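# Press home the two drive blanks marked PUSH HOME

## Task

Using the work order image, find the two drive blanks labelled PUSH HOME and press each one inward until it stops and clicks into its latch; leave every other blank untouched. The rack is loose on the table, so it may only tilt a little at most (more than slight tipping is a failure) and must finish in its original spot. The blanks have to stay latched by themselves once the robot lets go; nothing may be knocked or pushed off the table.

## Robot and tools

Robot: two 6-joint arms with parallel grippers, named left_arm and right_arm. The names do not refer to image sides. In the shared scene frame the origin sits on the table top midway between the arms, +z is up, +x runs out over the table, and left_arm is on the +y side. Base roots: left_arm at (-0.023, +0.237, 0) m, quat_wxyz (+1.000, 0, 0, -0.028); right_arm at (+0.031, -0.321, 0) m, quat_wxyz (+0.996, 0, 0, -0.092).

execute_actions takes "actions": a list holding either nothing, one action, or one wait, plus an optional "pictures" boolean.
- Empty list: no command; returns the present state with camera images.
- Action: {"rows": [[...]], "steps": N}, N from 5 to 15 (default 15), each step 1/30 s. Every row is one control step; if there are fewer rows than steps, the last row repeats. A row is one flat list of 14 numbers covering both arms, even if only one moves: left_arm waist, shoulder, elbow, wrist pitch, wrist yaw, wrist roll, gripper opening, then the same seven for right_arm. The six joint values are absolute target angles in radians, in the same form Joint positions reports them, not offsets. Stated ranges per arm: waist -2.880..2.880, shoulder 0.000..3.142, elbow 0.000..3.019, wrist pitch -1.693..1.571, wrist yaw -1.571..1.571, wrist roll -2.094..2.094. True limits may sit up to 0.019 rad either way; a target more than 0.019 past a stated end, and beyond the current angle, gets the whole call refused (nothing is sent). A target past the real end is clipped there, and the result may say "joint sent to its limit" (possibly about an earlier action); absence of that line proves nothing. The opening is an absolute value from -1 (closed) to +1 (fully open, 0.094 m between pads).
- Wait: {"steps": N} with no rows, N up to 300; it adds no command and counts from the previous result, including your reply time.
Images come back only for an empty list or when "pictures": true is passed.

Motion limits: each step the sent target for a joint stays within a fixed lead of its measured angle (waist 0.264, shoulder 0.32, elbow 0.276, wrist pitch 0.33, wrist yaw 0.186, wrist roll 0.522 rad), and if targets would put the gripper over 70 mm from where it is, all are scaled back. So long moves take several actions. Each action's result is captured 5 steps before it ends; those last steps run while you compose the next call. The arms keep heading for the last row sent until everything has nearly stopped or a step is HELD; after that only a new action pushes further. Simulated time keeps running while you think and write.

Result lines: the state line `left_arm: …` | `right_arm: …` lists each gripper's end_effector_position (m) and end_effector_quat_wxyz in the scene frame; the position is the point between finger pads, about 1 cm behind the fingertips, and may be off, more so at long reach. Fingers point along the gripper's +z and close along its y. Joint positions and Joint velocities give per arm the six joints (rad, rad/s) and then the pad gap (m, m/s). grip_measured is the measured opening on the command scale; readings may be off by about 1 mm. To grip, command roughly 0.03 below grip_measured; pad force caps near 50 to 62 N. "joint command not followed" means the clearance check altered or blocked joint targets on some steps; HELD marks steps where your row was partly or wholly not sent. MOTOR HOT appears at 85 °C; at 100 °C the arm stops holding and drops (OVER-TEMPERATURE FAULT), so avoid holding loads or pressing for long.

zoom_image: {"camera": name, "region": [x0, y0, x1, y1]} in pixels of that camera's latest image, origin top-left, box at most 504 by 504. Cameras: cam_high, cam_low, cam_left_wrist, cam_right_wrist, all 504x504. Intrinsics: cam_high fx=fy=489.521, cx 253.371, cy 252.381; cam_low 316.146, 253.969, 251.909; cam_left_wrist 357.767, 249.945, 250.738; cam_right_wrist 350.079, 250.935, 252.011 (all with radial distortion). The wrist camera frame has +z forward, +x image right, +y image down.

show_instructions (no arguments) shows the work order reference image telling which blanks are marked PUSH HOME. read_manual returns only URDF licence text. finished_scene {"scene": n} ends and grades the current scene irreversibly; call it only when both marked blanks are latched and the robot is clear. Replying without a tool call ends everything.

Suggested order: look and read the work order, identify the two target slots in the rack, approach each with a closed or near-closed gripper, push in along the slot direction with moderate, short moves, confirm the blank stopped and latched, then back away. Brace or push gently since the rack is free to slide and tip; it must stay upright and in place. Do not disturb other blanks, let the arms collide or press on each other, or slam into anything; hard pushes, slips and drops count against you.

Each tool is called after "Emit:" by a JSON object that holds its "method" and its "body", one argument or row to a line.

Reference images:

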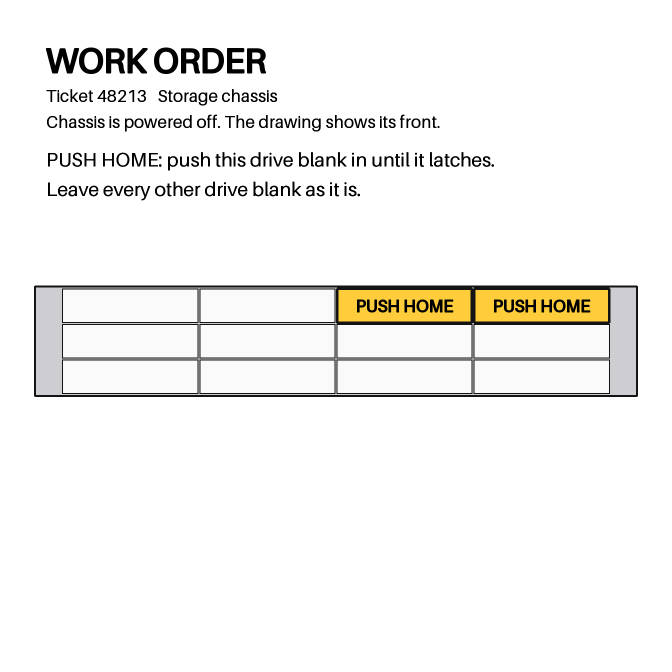

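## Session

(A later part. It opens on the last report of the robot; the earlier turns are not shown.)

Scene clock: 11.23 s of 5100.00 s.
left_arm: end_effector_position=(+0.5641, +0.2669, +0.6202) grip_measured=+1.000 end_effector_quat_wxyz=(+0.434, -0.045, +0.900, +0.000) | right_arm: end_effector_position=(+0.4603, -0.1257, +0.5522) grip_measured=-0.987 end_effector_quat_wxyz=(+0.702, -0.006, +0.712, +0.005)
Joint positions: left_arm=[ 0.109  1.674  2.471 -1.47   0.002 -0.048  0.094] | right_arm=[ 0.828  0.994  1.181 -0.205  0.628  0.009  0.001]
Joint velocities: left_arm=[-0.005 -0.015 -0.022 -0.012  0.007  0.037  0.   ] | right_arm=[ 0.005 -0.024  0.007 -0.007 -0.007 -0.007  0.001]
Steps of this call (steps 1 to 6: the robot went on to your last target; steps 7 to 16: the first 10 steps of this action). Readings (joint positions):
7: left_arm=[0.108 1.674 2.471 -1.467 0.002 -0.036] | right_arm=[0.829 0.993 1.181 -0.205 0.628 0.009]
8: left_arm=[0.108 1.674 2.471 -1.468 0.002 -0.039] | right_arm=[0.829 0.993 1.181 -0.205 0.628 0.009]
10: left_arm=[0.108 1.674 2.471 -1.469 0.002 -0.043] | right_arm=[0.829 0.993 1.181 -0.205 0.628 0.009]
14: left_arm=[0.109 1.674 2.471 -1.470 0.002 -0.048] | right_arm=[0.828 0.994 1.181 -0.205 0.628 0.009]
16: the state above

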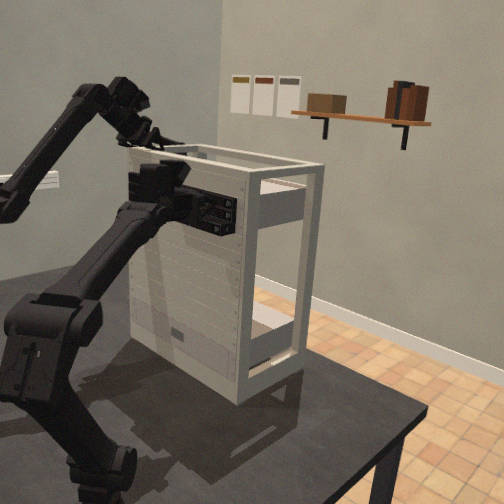

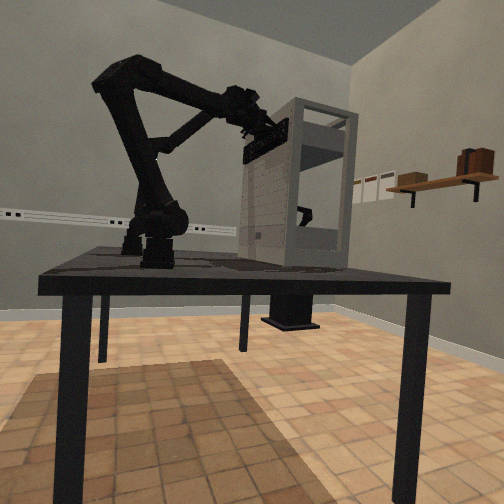

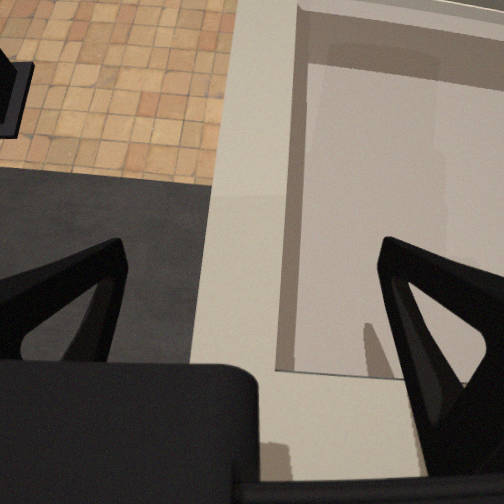

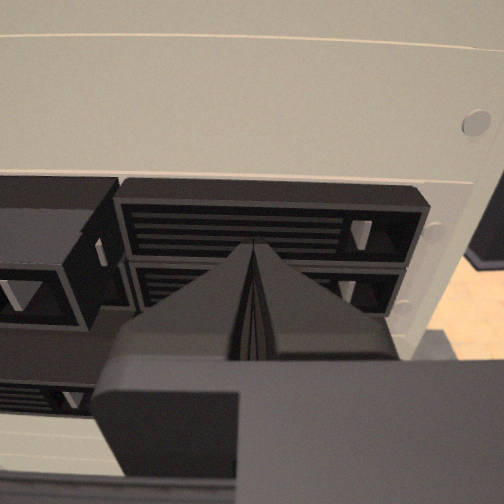

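Emit:
{"method": "execute_actions", "body": {
  "actions": [
    {"rows":[[0.11,1.68,2.47,-1.51,0,0,1,0.85,0.98,1.2,-0.2,0.66,0,-1],[0.11,1.68,2.47,-1.51,0,0,1,0.88,0.95,1.18,-0.21,0.69,0,-1],[0.11,1.68,2.47,-1.51,0,0,1,0.91,0.92,1.16,-0.22,0.72,0,-1],[0.11,1.68,2.47,-1.51,0,0,1,0.94,0.89,1.14,-0.23,0.75,0,-1],[0.11,1.68,2.47,-1.51,0,0,1,0.98,0.85,1.13,-0.24,0.79,0,-1]],"steps":12}
  ]
}}

Emit:
{"method": "execute_actions", "body": {
  "actions": [
    {"rows":[[0.11,1.68,2.47,-1.51,0,0,1,1.06,0.88,1.16,-0.22,0.84,0,-1],[0.11,1.68,2.47,-1.51,0,0,1,1.12,0.92,1.19,-0.2,0.89,0,-1],[0.11,1.68,2.47,-1.51,0,0,1,1.16,0.96,1.21,-0.18,0.94,0,-1],[0.11,1.68,2.47,-1.51,0,0,1,1.18,1.0,1.24,-0.16,0.97,0,-1],[0.11,1.68,2.47,-1.51,0,0,1,1.18,1.05,1.26,-0.15,0.99,0,-1],[0.11,1.68,2.47,-1.51,0,0,1,1.18,1.095,1.28,-0.135,0.99,0,-1]]}
  ]
}}

Emit:
{"method": "execute_actions", "body": {
  "actions": [
    {"steps":12}
  ],
  "pictures": true
}}

Scene clock: 11.97 s of 5100.00 s.
left_arm: end_effector_position=(+0.5637, +0.2669, +0.6206) grip_measured=+1.000 end_effector_quat_wxyz=(+0.434, -0.046, +0.900, +0.000) | right_arm: end_effector_position=(+0.4100, -0.1276, +0.5550) grip_measured=-0.987 end_effector_quat_wxyz=(+0.708, +0.011, +0.707, -0.004)
Joint positions: left_arm=[ 0.109  1.673  2.471 -1.47   0.002 -0.049  0.094] | right_arm=[ 0.946  0.9    1.125 -0.223  0.782  0.009  0.001]
Joint velocities: left_arm=[ 0.005  0.005  0.007 -0.002 -0.037 -0.022  0.   ] | right_arm=[ 0.737 -0.718 -0.271 -0.12   0.081  0.037  0.   ]
Steps of this call (steps 1 to 5: the last 5 steps of your previous action; steps 6 to 15: the robot went on to your last target; steps 16 to 22: the first 7 steps of this action). Readings (joint positions):
16: left_arm=[0.109 1.674 2.471 -1.470 0.002 -0.050] | right_arm=[0.834 0.989 1.181 -0.205 0.636 0.009]
17: left_arm=[0.109 1.673 2.471 -1.470 0.002 -0.050] | right_arm=[0.842 0.988 1.180 -0.205 0.663 0.009]
19: left_arm=[0.109 1.673 2.471 -1.470 0.002 -0.049] | right_arm=[0.869 0.969 1.168 -0.206 0.721 0.009]
22: the state above

Scene clock: 12.47 s of 5100.00 s.
left_arm: end_effector_position=(+0.5637, +0.2669, +0.6206) grip_measured=+1.000 end_effector_quat_wxyz=(+0.434, -0.046, +0.900, +0.000) | right_arm: end_effector_position=(+0.3948, -0.0172, +0.5652) grip_measured=-0.987 end_effector_quat_wxyz=(+0.711, +0.001, +0.704, +0.016)
Joint positions: left_arm=[ 0.109  1.673  2.471 -1.47   0.002 -0.049  0.094] | right_arm=[ 1.188  1.087  1.258 -0.152  0.983  0.009  0.001]
Joint velocities: left_arm=[ 0.005  0.005  0.007  0.002  0.037 -0.022  0.   ] | right_arm=[-0.005  0.659 -0.007 -0.002  0.051  0.037  0.001]
Steps of this call (steps 1 to 5: the last 5 steps of your previous action; steps 6 to 15: the first 10 steps of this action). Readings (joint positions):
6: left_arm=[0.109 1.673 2.471 -1.470 0.002 -0.049] | right_arm=[0.993 0.828 1.122 -0.227 0.812 0.009]
7: left_arm=[0.109 1.673 2.471 -1.470 0.002 -0.049] | right_arm=[1.009 0.835 1.127 -0.227 0.855 0.009]
9: left_arm=[0.109 1.673 2.471 -1.470 0.002 -0.049] | right_arm=[1.076 0.874 1.157 -0.211 0.939 0.009]
13: left_arm=[0.109 1.673 2.471 -1.470 0.002 -0.049] | right_arm=[1.179 1.027 1.248 -0.160 0.983 0.009]
15: the state above

Scene clock: 12.87 s of 5100.00 s.
left_arm: end_effector_position=(+0.5637, +0.2669, +0.6206) grip_measured=+1.000 end_effector_quat_wxyz=(+0.434, -0.046, +0.900, +0.000) | right_arm: end_effector_position=(+0.3973, -0.0141, +0.5593) grip_measured=-0.987 end_effector_quat_wxyz=(+0.708, -0.001, +0.706, +0.010)
Joint positions: left_arm=[ 0.109  1.673  2.471 -1.47   0.002 -0.049  0.094] | right_arm=[ 1.188  1.098  1.255 -0.152  0.988  0.009  0.001]
Joint velocities: left_arm=[-0.015  0.005  0.017 -0.007 -0.007 -0.037  0.   ] | right_arm=[-0.015 -0.103 -0.012 -0.022  0.066 -0.037 -0.001]
Kept back: nothing.
Steps of this call (steps 1 to 5: the last 5 steps of your previous action; steps 6 to 12: the robot went on to your last target). Readings (joint positions):
1: left_arm=[0.109 1.673 2.471 -1.470 0.002 -0.049] | right_arm=[1.188 1.108 1.256 -0.152 0.984 0.009]
2: left_arm=[0.109 1.673 2.471 -1.470 0.002 -0.049] | right_arm=[1.188 1.123 1.255 -0.152 0.984 0.009]
4: left_arm=[0.109 1.673 2.471 -1.470 0.002 -0.049] | right_arm=[1.188 1.135 1.255 -0.152 0.984 0.009]
8: left_arm=[0.109 1.673 2.471 -1.470 0.002 -0.049] | right_arm=[1.188 1.118 1.255 -0.152 0.987 0.009]
12: the state above

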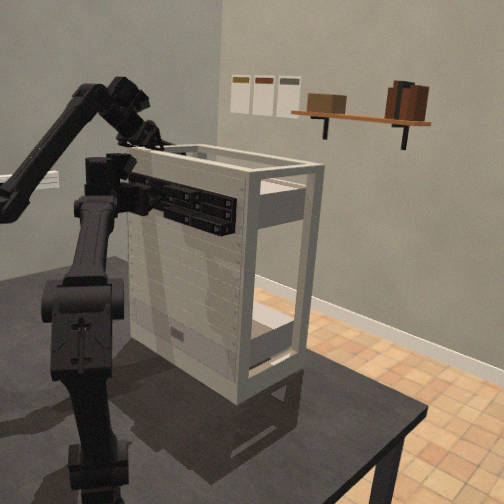

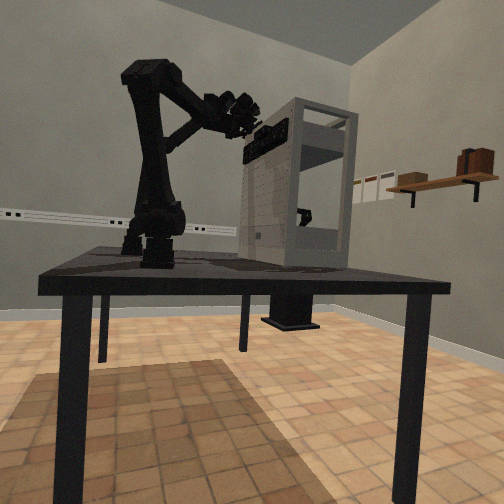

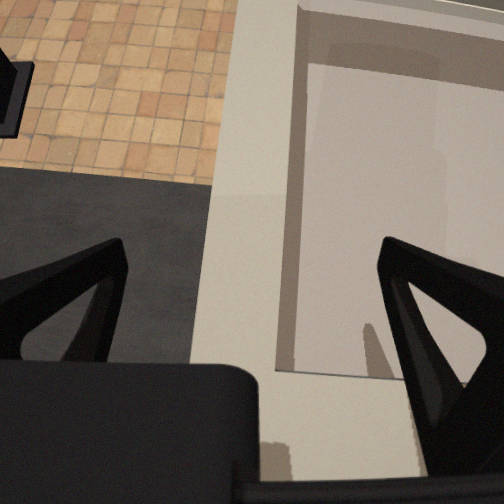

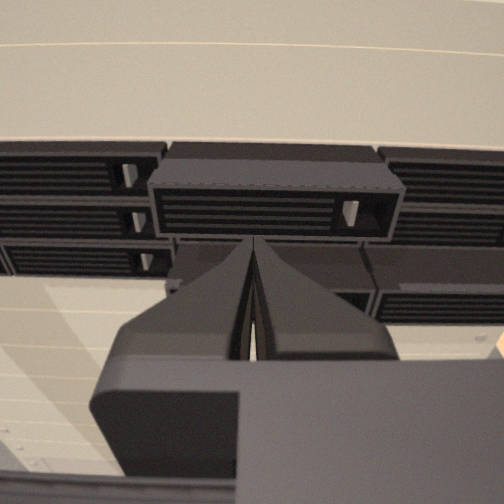

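Emit:
{"method": "execute_actions", "body": {
  "actions": [
    {"rows":[[0.11,1.68,2.47,-1.51,0,0,1,1.16,1.11,1.285,-0.135,0.97,0,-1],[0.11,1.68,2.47,-1.51,0,0,1,1.16,1.11,1.285,-0.135,0.97,0,-1],[0.11,1.68,2.47,-1.51,0,0,1,1.14,1.125,1.295,-0.13,0.955,0,-1],[0.11,1.68,2.47,-1.51,0,0,1,1.14,1.125,1.295,-0.13,0.955,0,-1],[0.11,1.68,2.47,-1.51,0,0,1,1.12,1.14,1.305,-0.13,0.94,0,-1],[0.11,1.68,2.47,-1.51,0,0,1,1.12,1.14,1.305,-0.13,0.94,0,-1],[0.11,1.68,2.47,-1.51,0,0,1,1.1,1.155,1.317,-0.125,0.925,0,-1],[0.11,1.68,2.47,-1.51,0,0,1,1.1,1.155,1.317,-0.125,0.925,0,-1],[0.11,1.68,2.47,-1.51,0,0,1,1.08,1.17,1.33,-0.12,0.91,0,-1],[0.11,1.68,2.47,-1.51,0,0,1,1.08,1.17,1.33,-0.12,0.91,0,-1],[0.11,1.68,2.47,-1.51,0,0,1,1.06,1.185,1.34,-0.115,0.895,0,-1],[0.11,1.68,2.47,-1.51,0,0,1,1.06,1.185,1.34,-0.115,0.895,0,-1],[0.11,1.68,2.47,-1.51,0,0,1,1.04,1.195,1.35,-0.11,0.88,0,-1]]}
  ]
}}

Emit:
{"method": "execute_actions", "body": {
  "actions": [
    {"rows":[[0.11,1.68,2.47,-1.51,0,0,1,1.02,1.205,1.355,-0.11,0.87,0,-1],[0.11,1.68,2.47,-1.51,0,0,1,1.02,1.205,1.355,-0.11,0.87,0,-1],[0.11,1.68,2.47,-1.51,0,0,1,1.0,1.215,1.36,-0.11,0.865,0,-1],[0.11,1.68,2.47,-1.51,0,0,1,1.0,1.215,1.36,-0.11,0.865,0,-1],[0.11,1.68,2.47,-1.51,0,0,1,0.98,1.225,1.365,-0.105,0.86,0,-1],[0.11,1.68,2.47,-1.51,0,0,1,0.98,1.225,1.365,-0.105,0.86,0,-1],[0.11,1.68,2.47,-1.51,0,0,1,0.95,1.24,1.37,-0.1,0.86,0,-1]]}
  ]
}}

Emit:
{"method": "execute_actions", "body": {
  "actions": [
    {"steps":8}
  ],
  "pictures": true
}}

Scene clock: 13.93 s of 5100.00 s.
left_arm: end_effector_position=(+0.5637, +0.2669, +0.6206) grip_measured=+1.000 end_effector_quat_wxyz=(+0.434, -0.046, +0.900, +0.000) | right_arm: end_effector_position=(+0.4303, -0.0194, +0.5548) grip_measured=-0.987 end_effector_quat_wxyz=(+0.706, -0.000, +0.708, +0.004)
Joint positions: left_arm=[ 0.109  1.673  2.471 -1.47   0.002 -0.049  0.094] | right_arm=[ 1.109  1.138  1.277 -0.144  0.918  0.009  0.001]
Joint velocities: left_arm=[-0.005 -0.015 -0.027 -0.007  0.022 -0.037  0.   ] | right_arm=[-0.21   0.19   0.159  0.017 -0.051 -0.066  0.   ]
Steps of this call (steps 1 to 15: the robot went on to your last target; steps 16 to 22: nothing new was sent; steps 23 to 32: the first 10 steps of this action). Readings (joint positions):
23: left_arm=[0.109 1.673 2.471 -1.470 0.002 -0.049] | right_arm=[1.187 1.094 1.255 -0.152 0.981 0.009]
24: left_arm=[0.109 1.673 2.471 -1.470 0.002 -0.049] | right_arm=[1.185 1.094 1.255 -0.152 0.976 0.009]
26: left_arm=[0.109 1.673 2.471 -1.470 0.002 -0.049] | right_arm=[1.173 1.097 1.256 -0.151 0.961 0.009]
30: left_arm=[0.109 1.673 2.471 -1.470 0.002 -0.049] | right_arm=[1.129 1.120 1.266 -0.149 0.932 0.009]
32: the state above

Scene clock: 14.43 s of 5100.00 s.
left_arm: end_effector_position=(+0.5637, +0.2669, +0.6206) grip_measured=+1.000 end_effector_quat_wxyz=(+0.434, -0.046, +0.900, +0.000) | right_arm: end_effector_position=(+0.4606, -0.0192, +0.5556) grip_measured=-0.988 end_effector_quat_wxyz=(+0.707, +0.000, +0.708, +0.005)
Joint positions: left_arm=[ 0.109  1.673  2.471 -1.47   0.002 -0.049  0.094] | right_arm=[ 1.048  1.187  1.316 -0.13   0.857  0.009  0.001]
Joint velocities: left_arm=[-0.005 -0.005 -0.002 -0.007 -0.081 -0.051  0.   ] | right_arm=[ 0.005  0.015 -0.007 -0.002 -0.051  0.051 -0.001]
Steps of this call (steps 1 to 5: the last 5 steps of your previous action; steps 6 to 15: the first 10 steps of this action). Readings (joint positions):
6: left_arm=[0.109 1.673 2.471 -1.470 0.002 -0.049] | right_arm=[1.075 1.164 1.298 -0.137 0.881 0.009]
7: left_arm=[0.109 1.673 2.471 -1.470 0.002 -0.049] | right_arm=[1.071 1.168 1.301 -0.137 0.875 0.009]
9: left_arm=[0.109 1.673 2.471 -1.470 0.002 -0.049] | right_arm=[1.060 1.176 1.308 -0.135 0.865 0.009]
13: left_arm=[0.109 1.673 2.471 -1.470 0.002 -0.049] | right_arm=[1.048 1.187 1.316 -0.130 0.857 0.009]
15: the state above

Scene clock: 14.70 s of 5100.00 s.
left_arm: end_effector_position=(+0.5637, +0.2669, +0.6206) grip_measured=+1.000 end_effector_quat_wxyz=(+0.434, -0.046, +0.900, +0.000) | right_arm: end_effector_position=(+0.4606, -0.0192, +0.5556) grip_measured=-0.988 end_effector_quat_wxyz=(+0.707, +0.000, +0.708, +0.005)
Joint positions: left_arm=[ 0.109  1.673  2.471 -1.47   0.002 -0.049  0.094] | right_arm=[ 1.048  1.187  1.316 -0.13   0.857  0.009  0.001]
Joint velocities: left_arm=[ 0.005 -0.005 -0.012  0.007  0.051 -0.051  0.   ] | right_arm=[-0.005 -0.005  0.007 -0.002  0.037  0.037 -0.001]
Kept back: nothing.
Steps of this call (steps 1 to 5: the last 5 steps of your previous action; steps 6 to 8: the robot went on to your last target). Readings (joint positions):
1: left_arm=[0.109 1.673 2.471 -1.470 0.002 -0.049] | right_arm=[1.048 1.187 1.316 -0.130 0.857 0.009]
2: left_arm=[0.109 1.673 2.471 -1.470 0.002 -0.049] | right_arm=[1.048 1.187 1.316 -0.130 0.857 0.009]
4: left_arm=[0.109 1.673 2.471 -1.470 0.002 -0.049] | right_arm=[1.048 1.187 1.316 -0.130 0.857 0.009]
8: the state above

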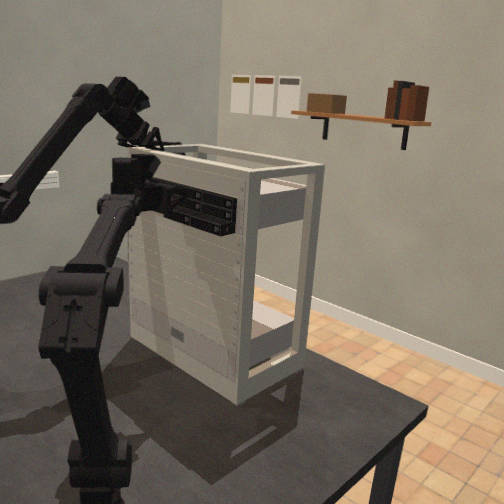

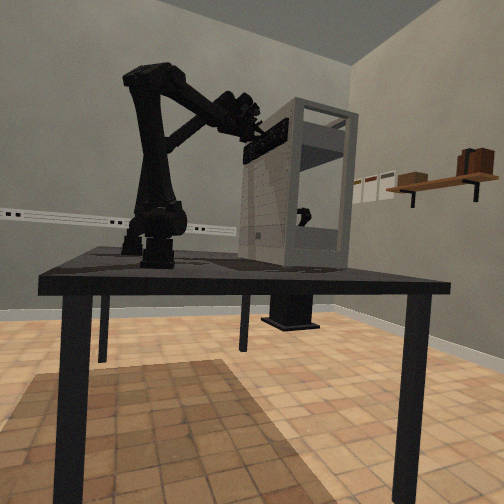

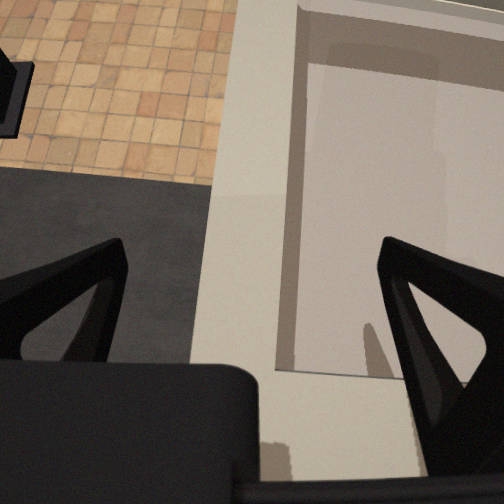

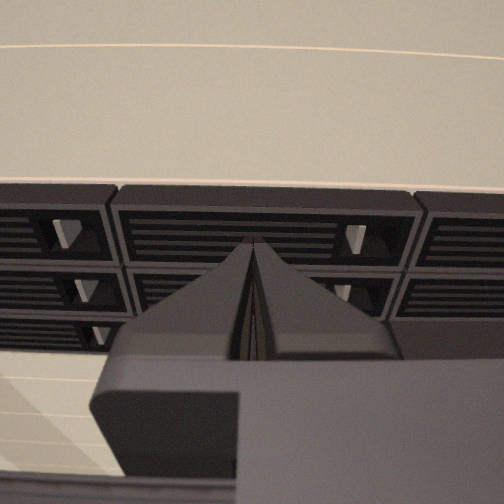

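Emit:
{"method": "execute_actions", "body": {
  "actions": [
    {"rows":[[0.11,1.66,2.51,-1.3,0,0,1,1.12,1.13,1.31,-0.13,0.93,0,-1]]}
  ]
}}

Emit:
{"method": "execute_actions", "body": {
  "actions": [
    {"steps":8}
  ]
}}

Emit:
{"method": "finished_scene", "body": {
  "scene": 1
}}

Scene clock: 15.23 s of 5100.00 s.
left_arm: end_effector_position=(+0.5827, +0.2679, +0.6539) grip_measured=+1.000 end_effector_quat_wxyz=(+0.503, -0.029, +0.864, +0.009) | right_arm: end_effector_position=(+0.4229, -0.0212, +0.5767) grip_measured=-0.988 end_effector_quat_wxyz=(+0.716, +0.013, +0.697, +0.019)
Joint positions: left_arm=[ 0.109  1.67   2.473 -1.319  0.002 -0.016  0.094] | right_arm=[ 1.121  1.127  1.304 -0.13   0.928  0.009  0.001]
Joint velocities: left_arm=[ 0.015 -0.024 -0.017 -0.017 -0.037  0.022  0.   ] | right_arm=[-0.015 -0.063  0.007  0.007  0.066 -0.007 -0.   ]
Steps of this call (steps 1 to 6: the robot went on to your last target; steps 7 to 16: the first 10 steps of this action). Readings (joint positions):
7: left_arm=[0.109 1.671 2.472 -1.448 0.002 -0.045] | right_arm=[1.057 1.183 1.315 -0.130 0.885 0.009]
8: left_arm=[0.109 1.671 2.472 -1.401 0.002 -0.038] | right_arm=[1.066 1.179 1.311 -0.130 0.913 0.009]
10: left_arm=[0.109 1.671 2.472 -1.343 0.002 -0.029] | right_arm=[1.092 1.162 1.304 -0.130 0.925 0.009]
14: left_arm=[0.109 1.670 2.473 -1.319 0.002 -0.018] | right_arm=[1.121 1.135 1.304 -0.130 0.926 0.009]
16: the state above

Scene clock: 15.50 s of 5100.00 s.
left_arm: end_effector_position=(+0.5827, +0.2679, +0.6539) grip_measured=+1.000 end_effector_quat_wxyz=(+0.503, -0.027, +0.864, +0.010) | right_arm: end_effector_position=(+0.4226, -0.0216, +0.5772) grip_measured=-0.988 end_effector_quat_wxyz=(+0.717, +0.013, +0.697, +0.019)
Joint positions: left_arm=[ 0.109  1.67   2.473 -1.319  0.002 -0.012  0.094] | right_arm=[ 1.121  1.126  1.304 -0.13   0.928  0.009  0.001]
Joint velocities: left_arm=[ 0.015 -0.005  0.017 -0.002  0.022  0.022  0.   ] | right_arm=[-0.015  0.005 -0.017 -0.007  0.051 -0.022 -0.001]
Kept back: nothing.
Steps of this call (steps 1 to 5: the last 5 steps of your previous action; steps 6 to 8: the robot went on to your last target). Readings (joint positions):
1: left_arm=[0.109 1.670 2.473 -1.319 0.002 -0.015] | right_arm=[1.121 1.126 1.304 -0.130 0.928 0.009]
2: left_arm=[0.109 1.670 2.473 -1.319 0.002 -0.014] | right_arm=[1.121 1.126 1.304 -0.130 0.928 0.009]
4: left_arm=[0.109 1.670 2.473 -1.319 0.002 -0.013] | right_arm=[1.121 1.126 1.304 -0.130 0.928 0.009]
8: the state above

The scene is finished: the task was done.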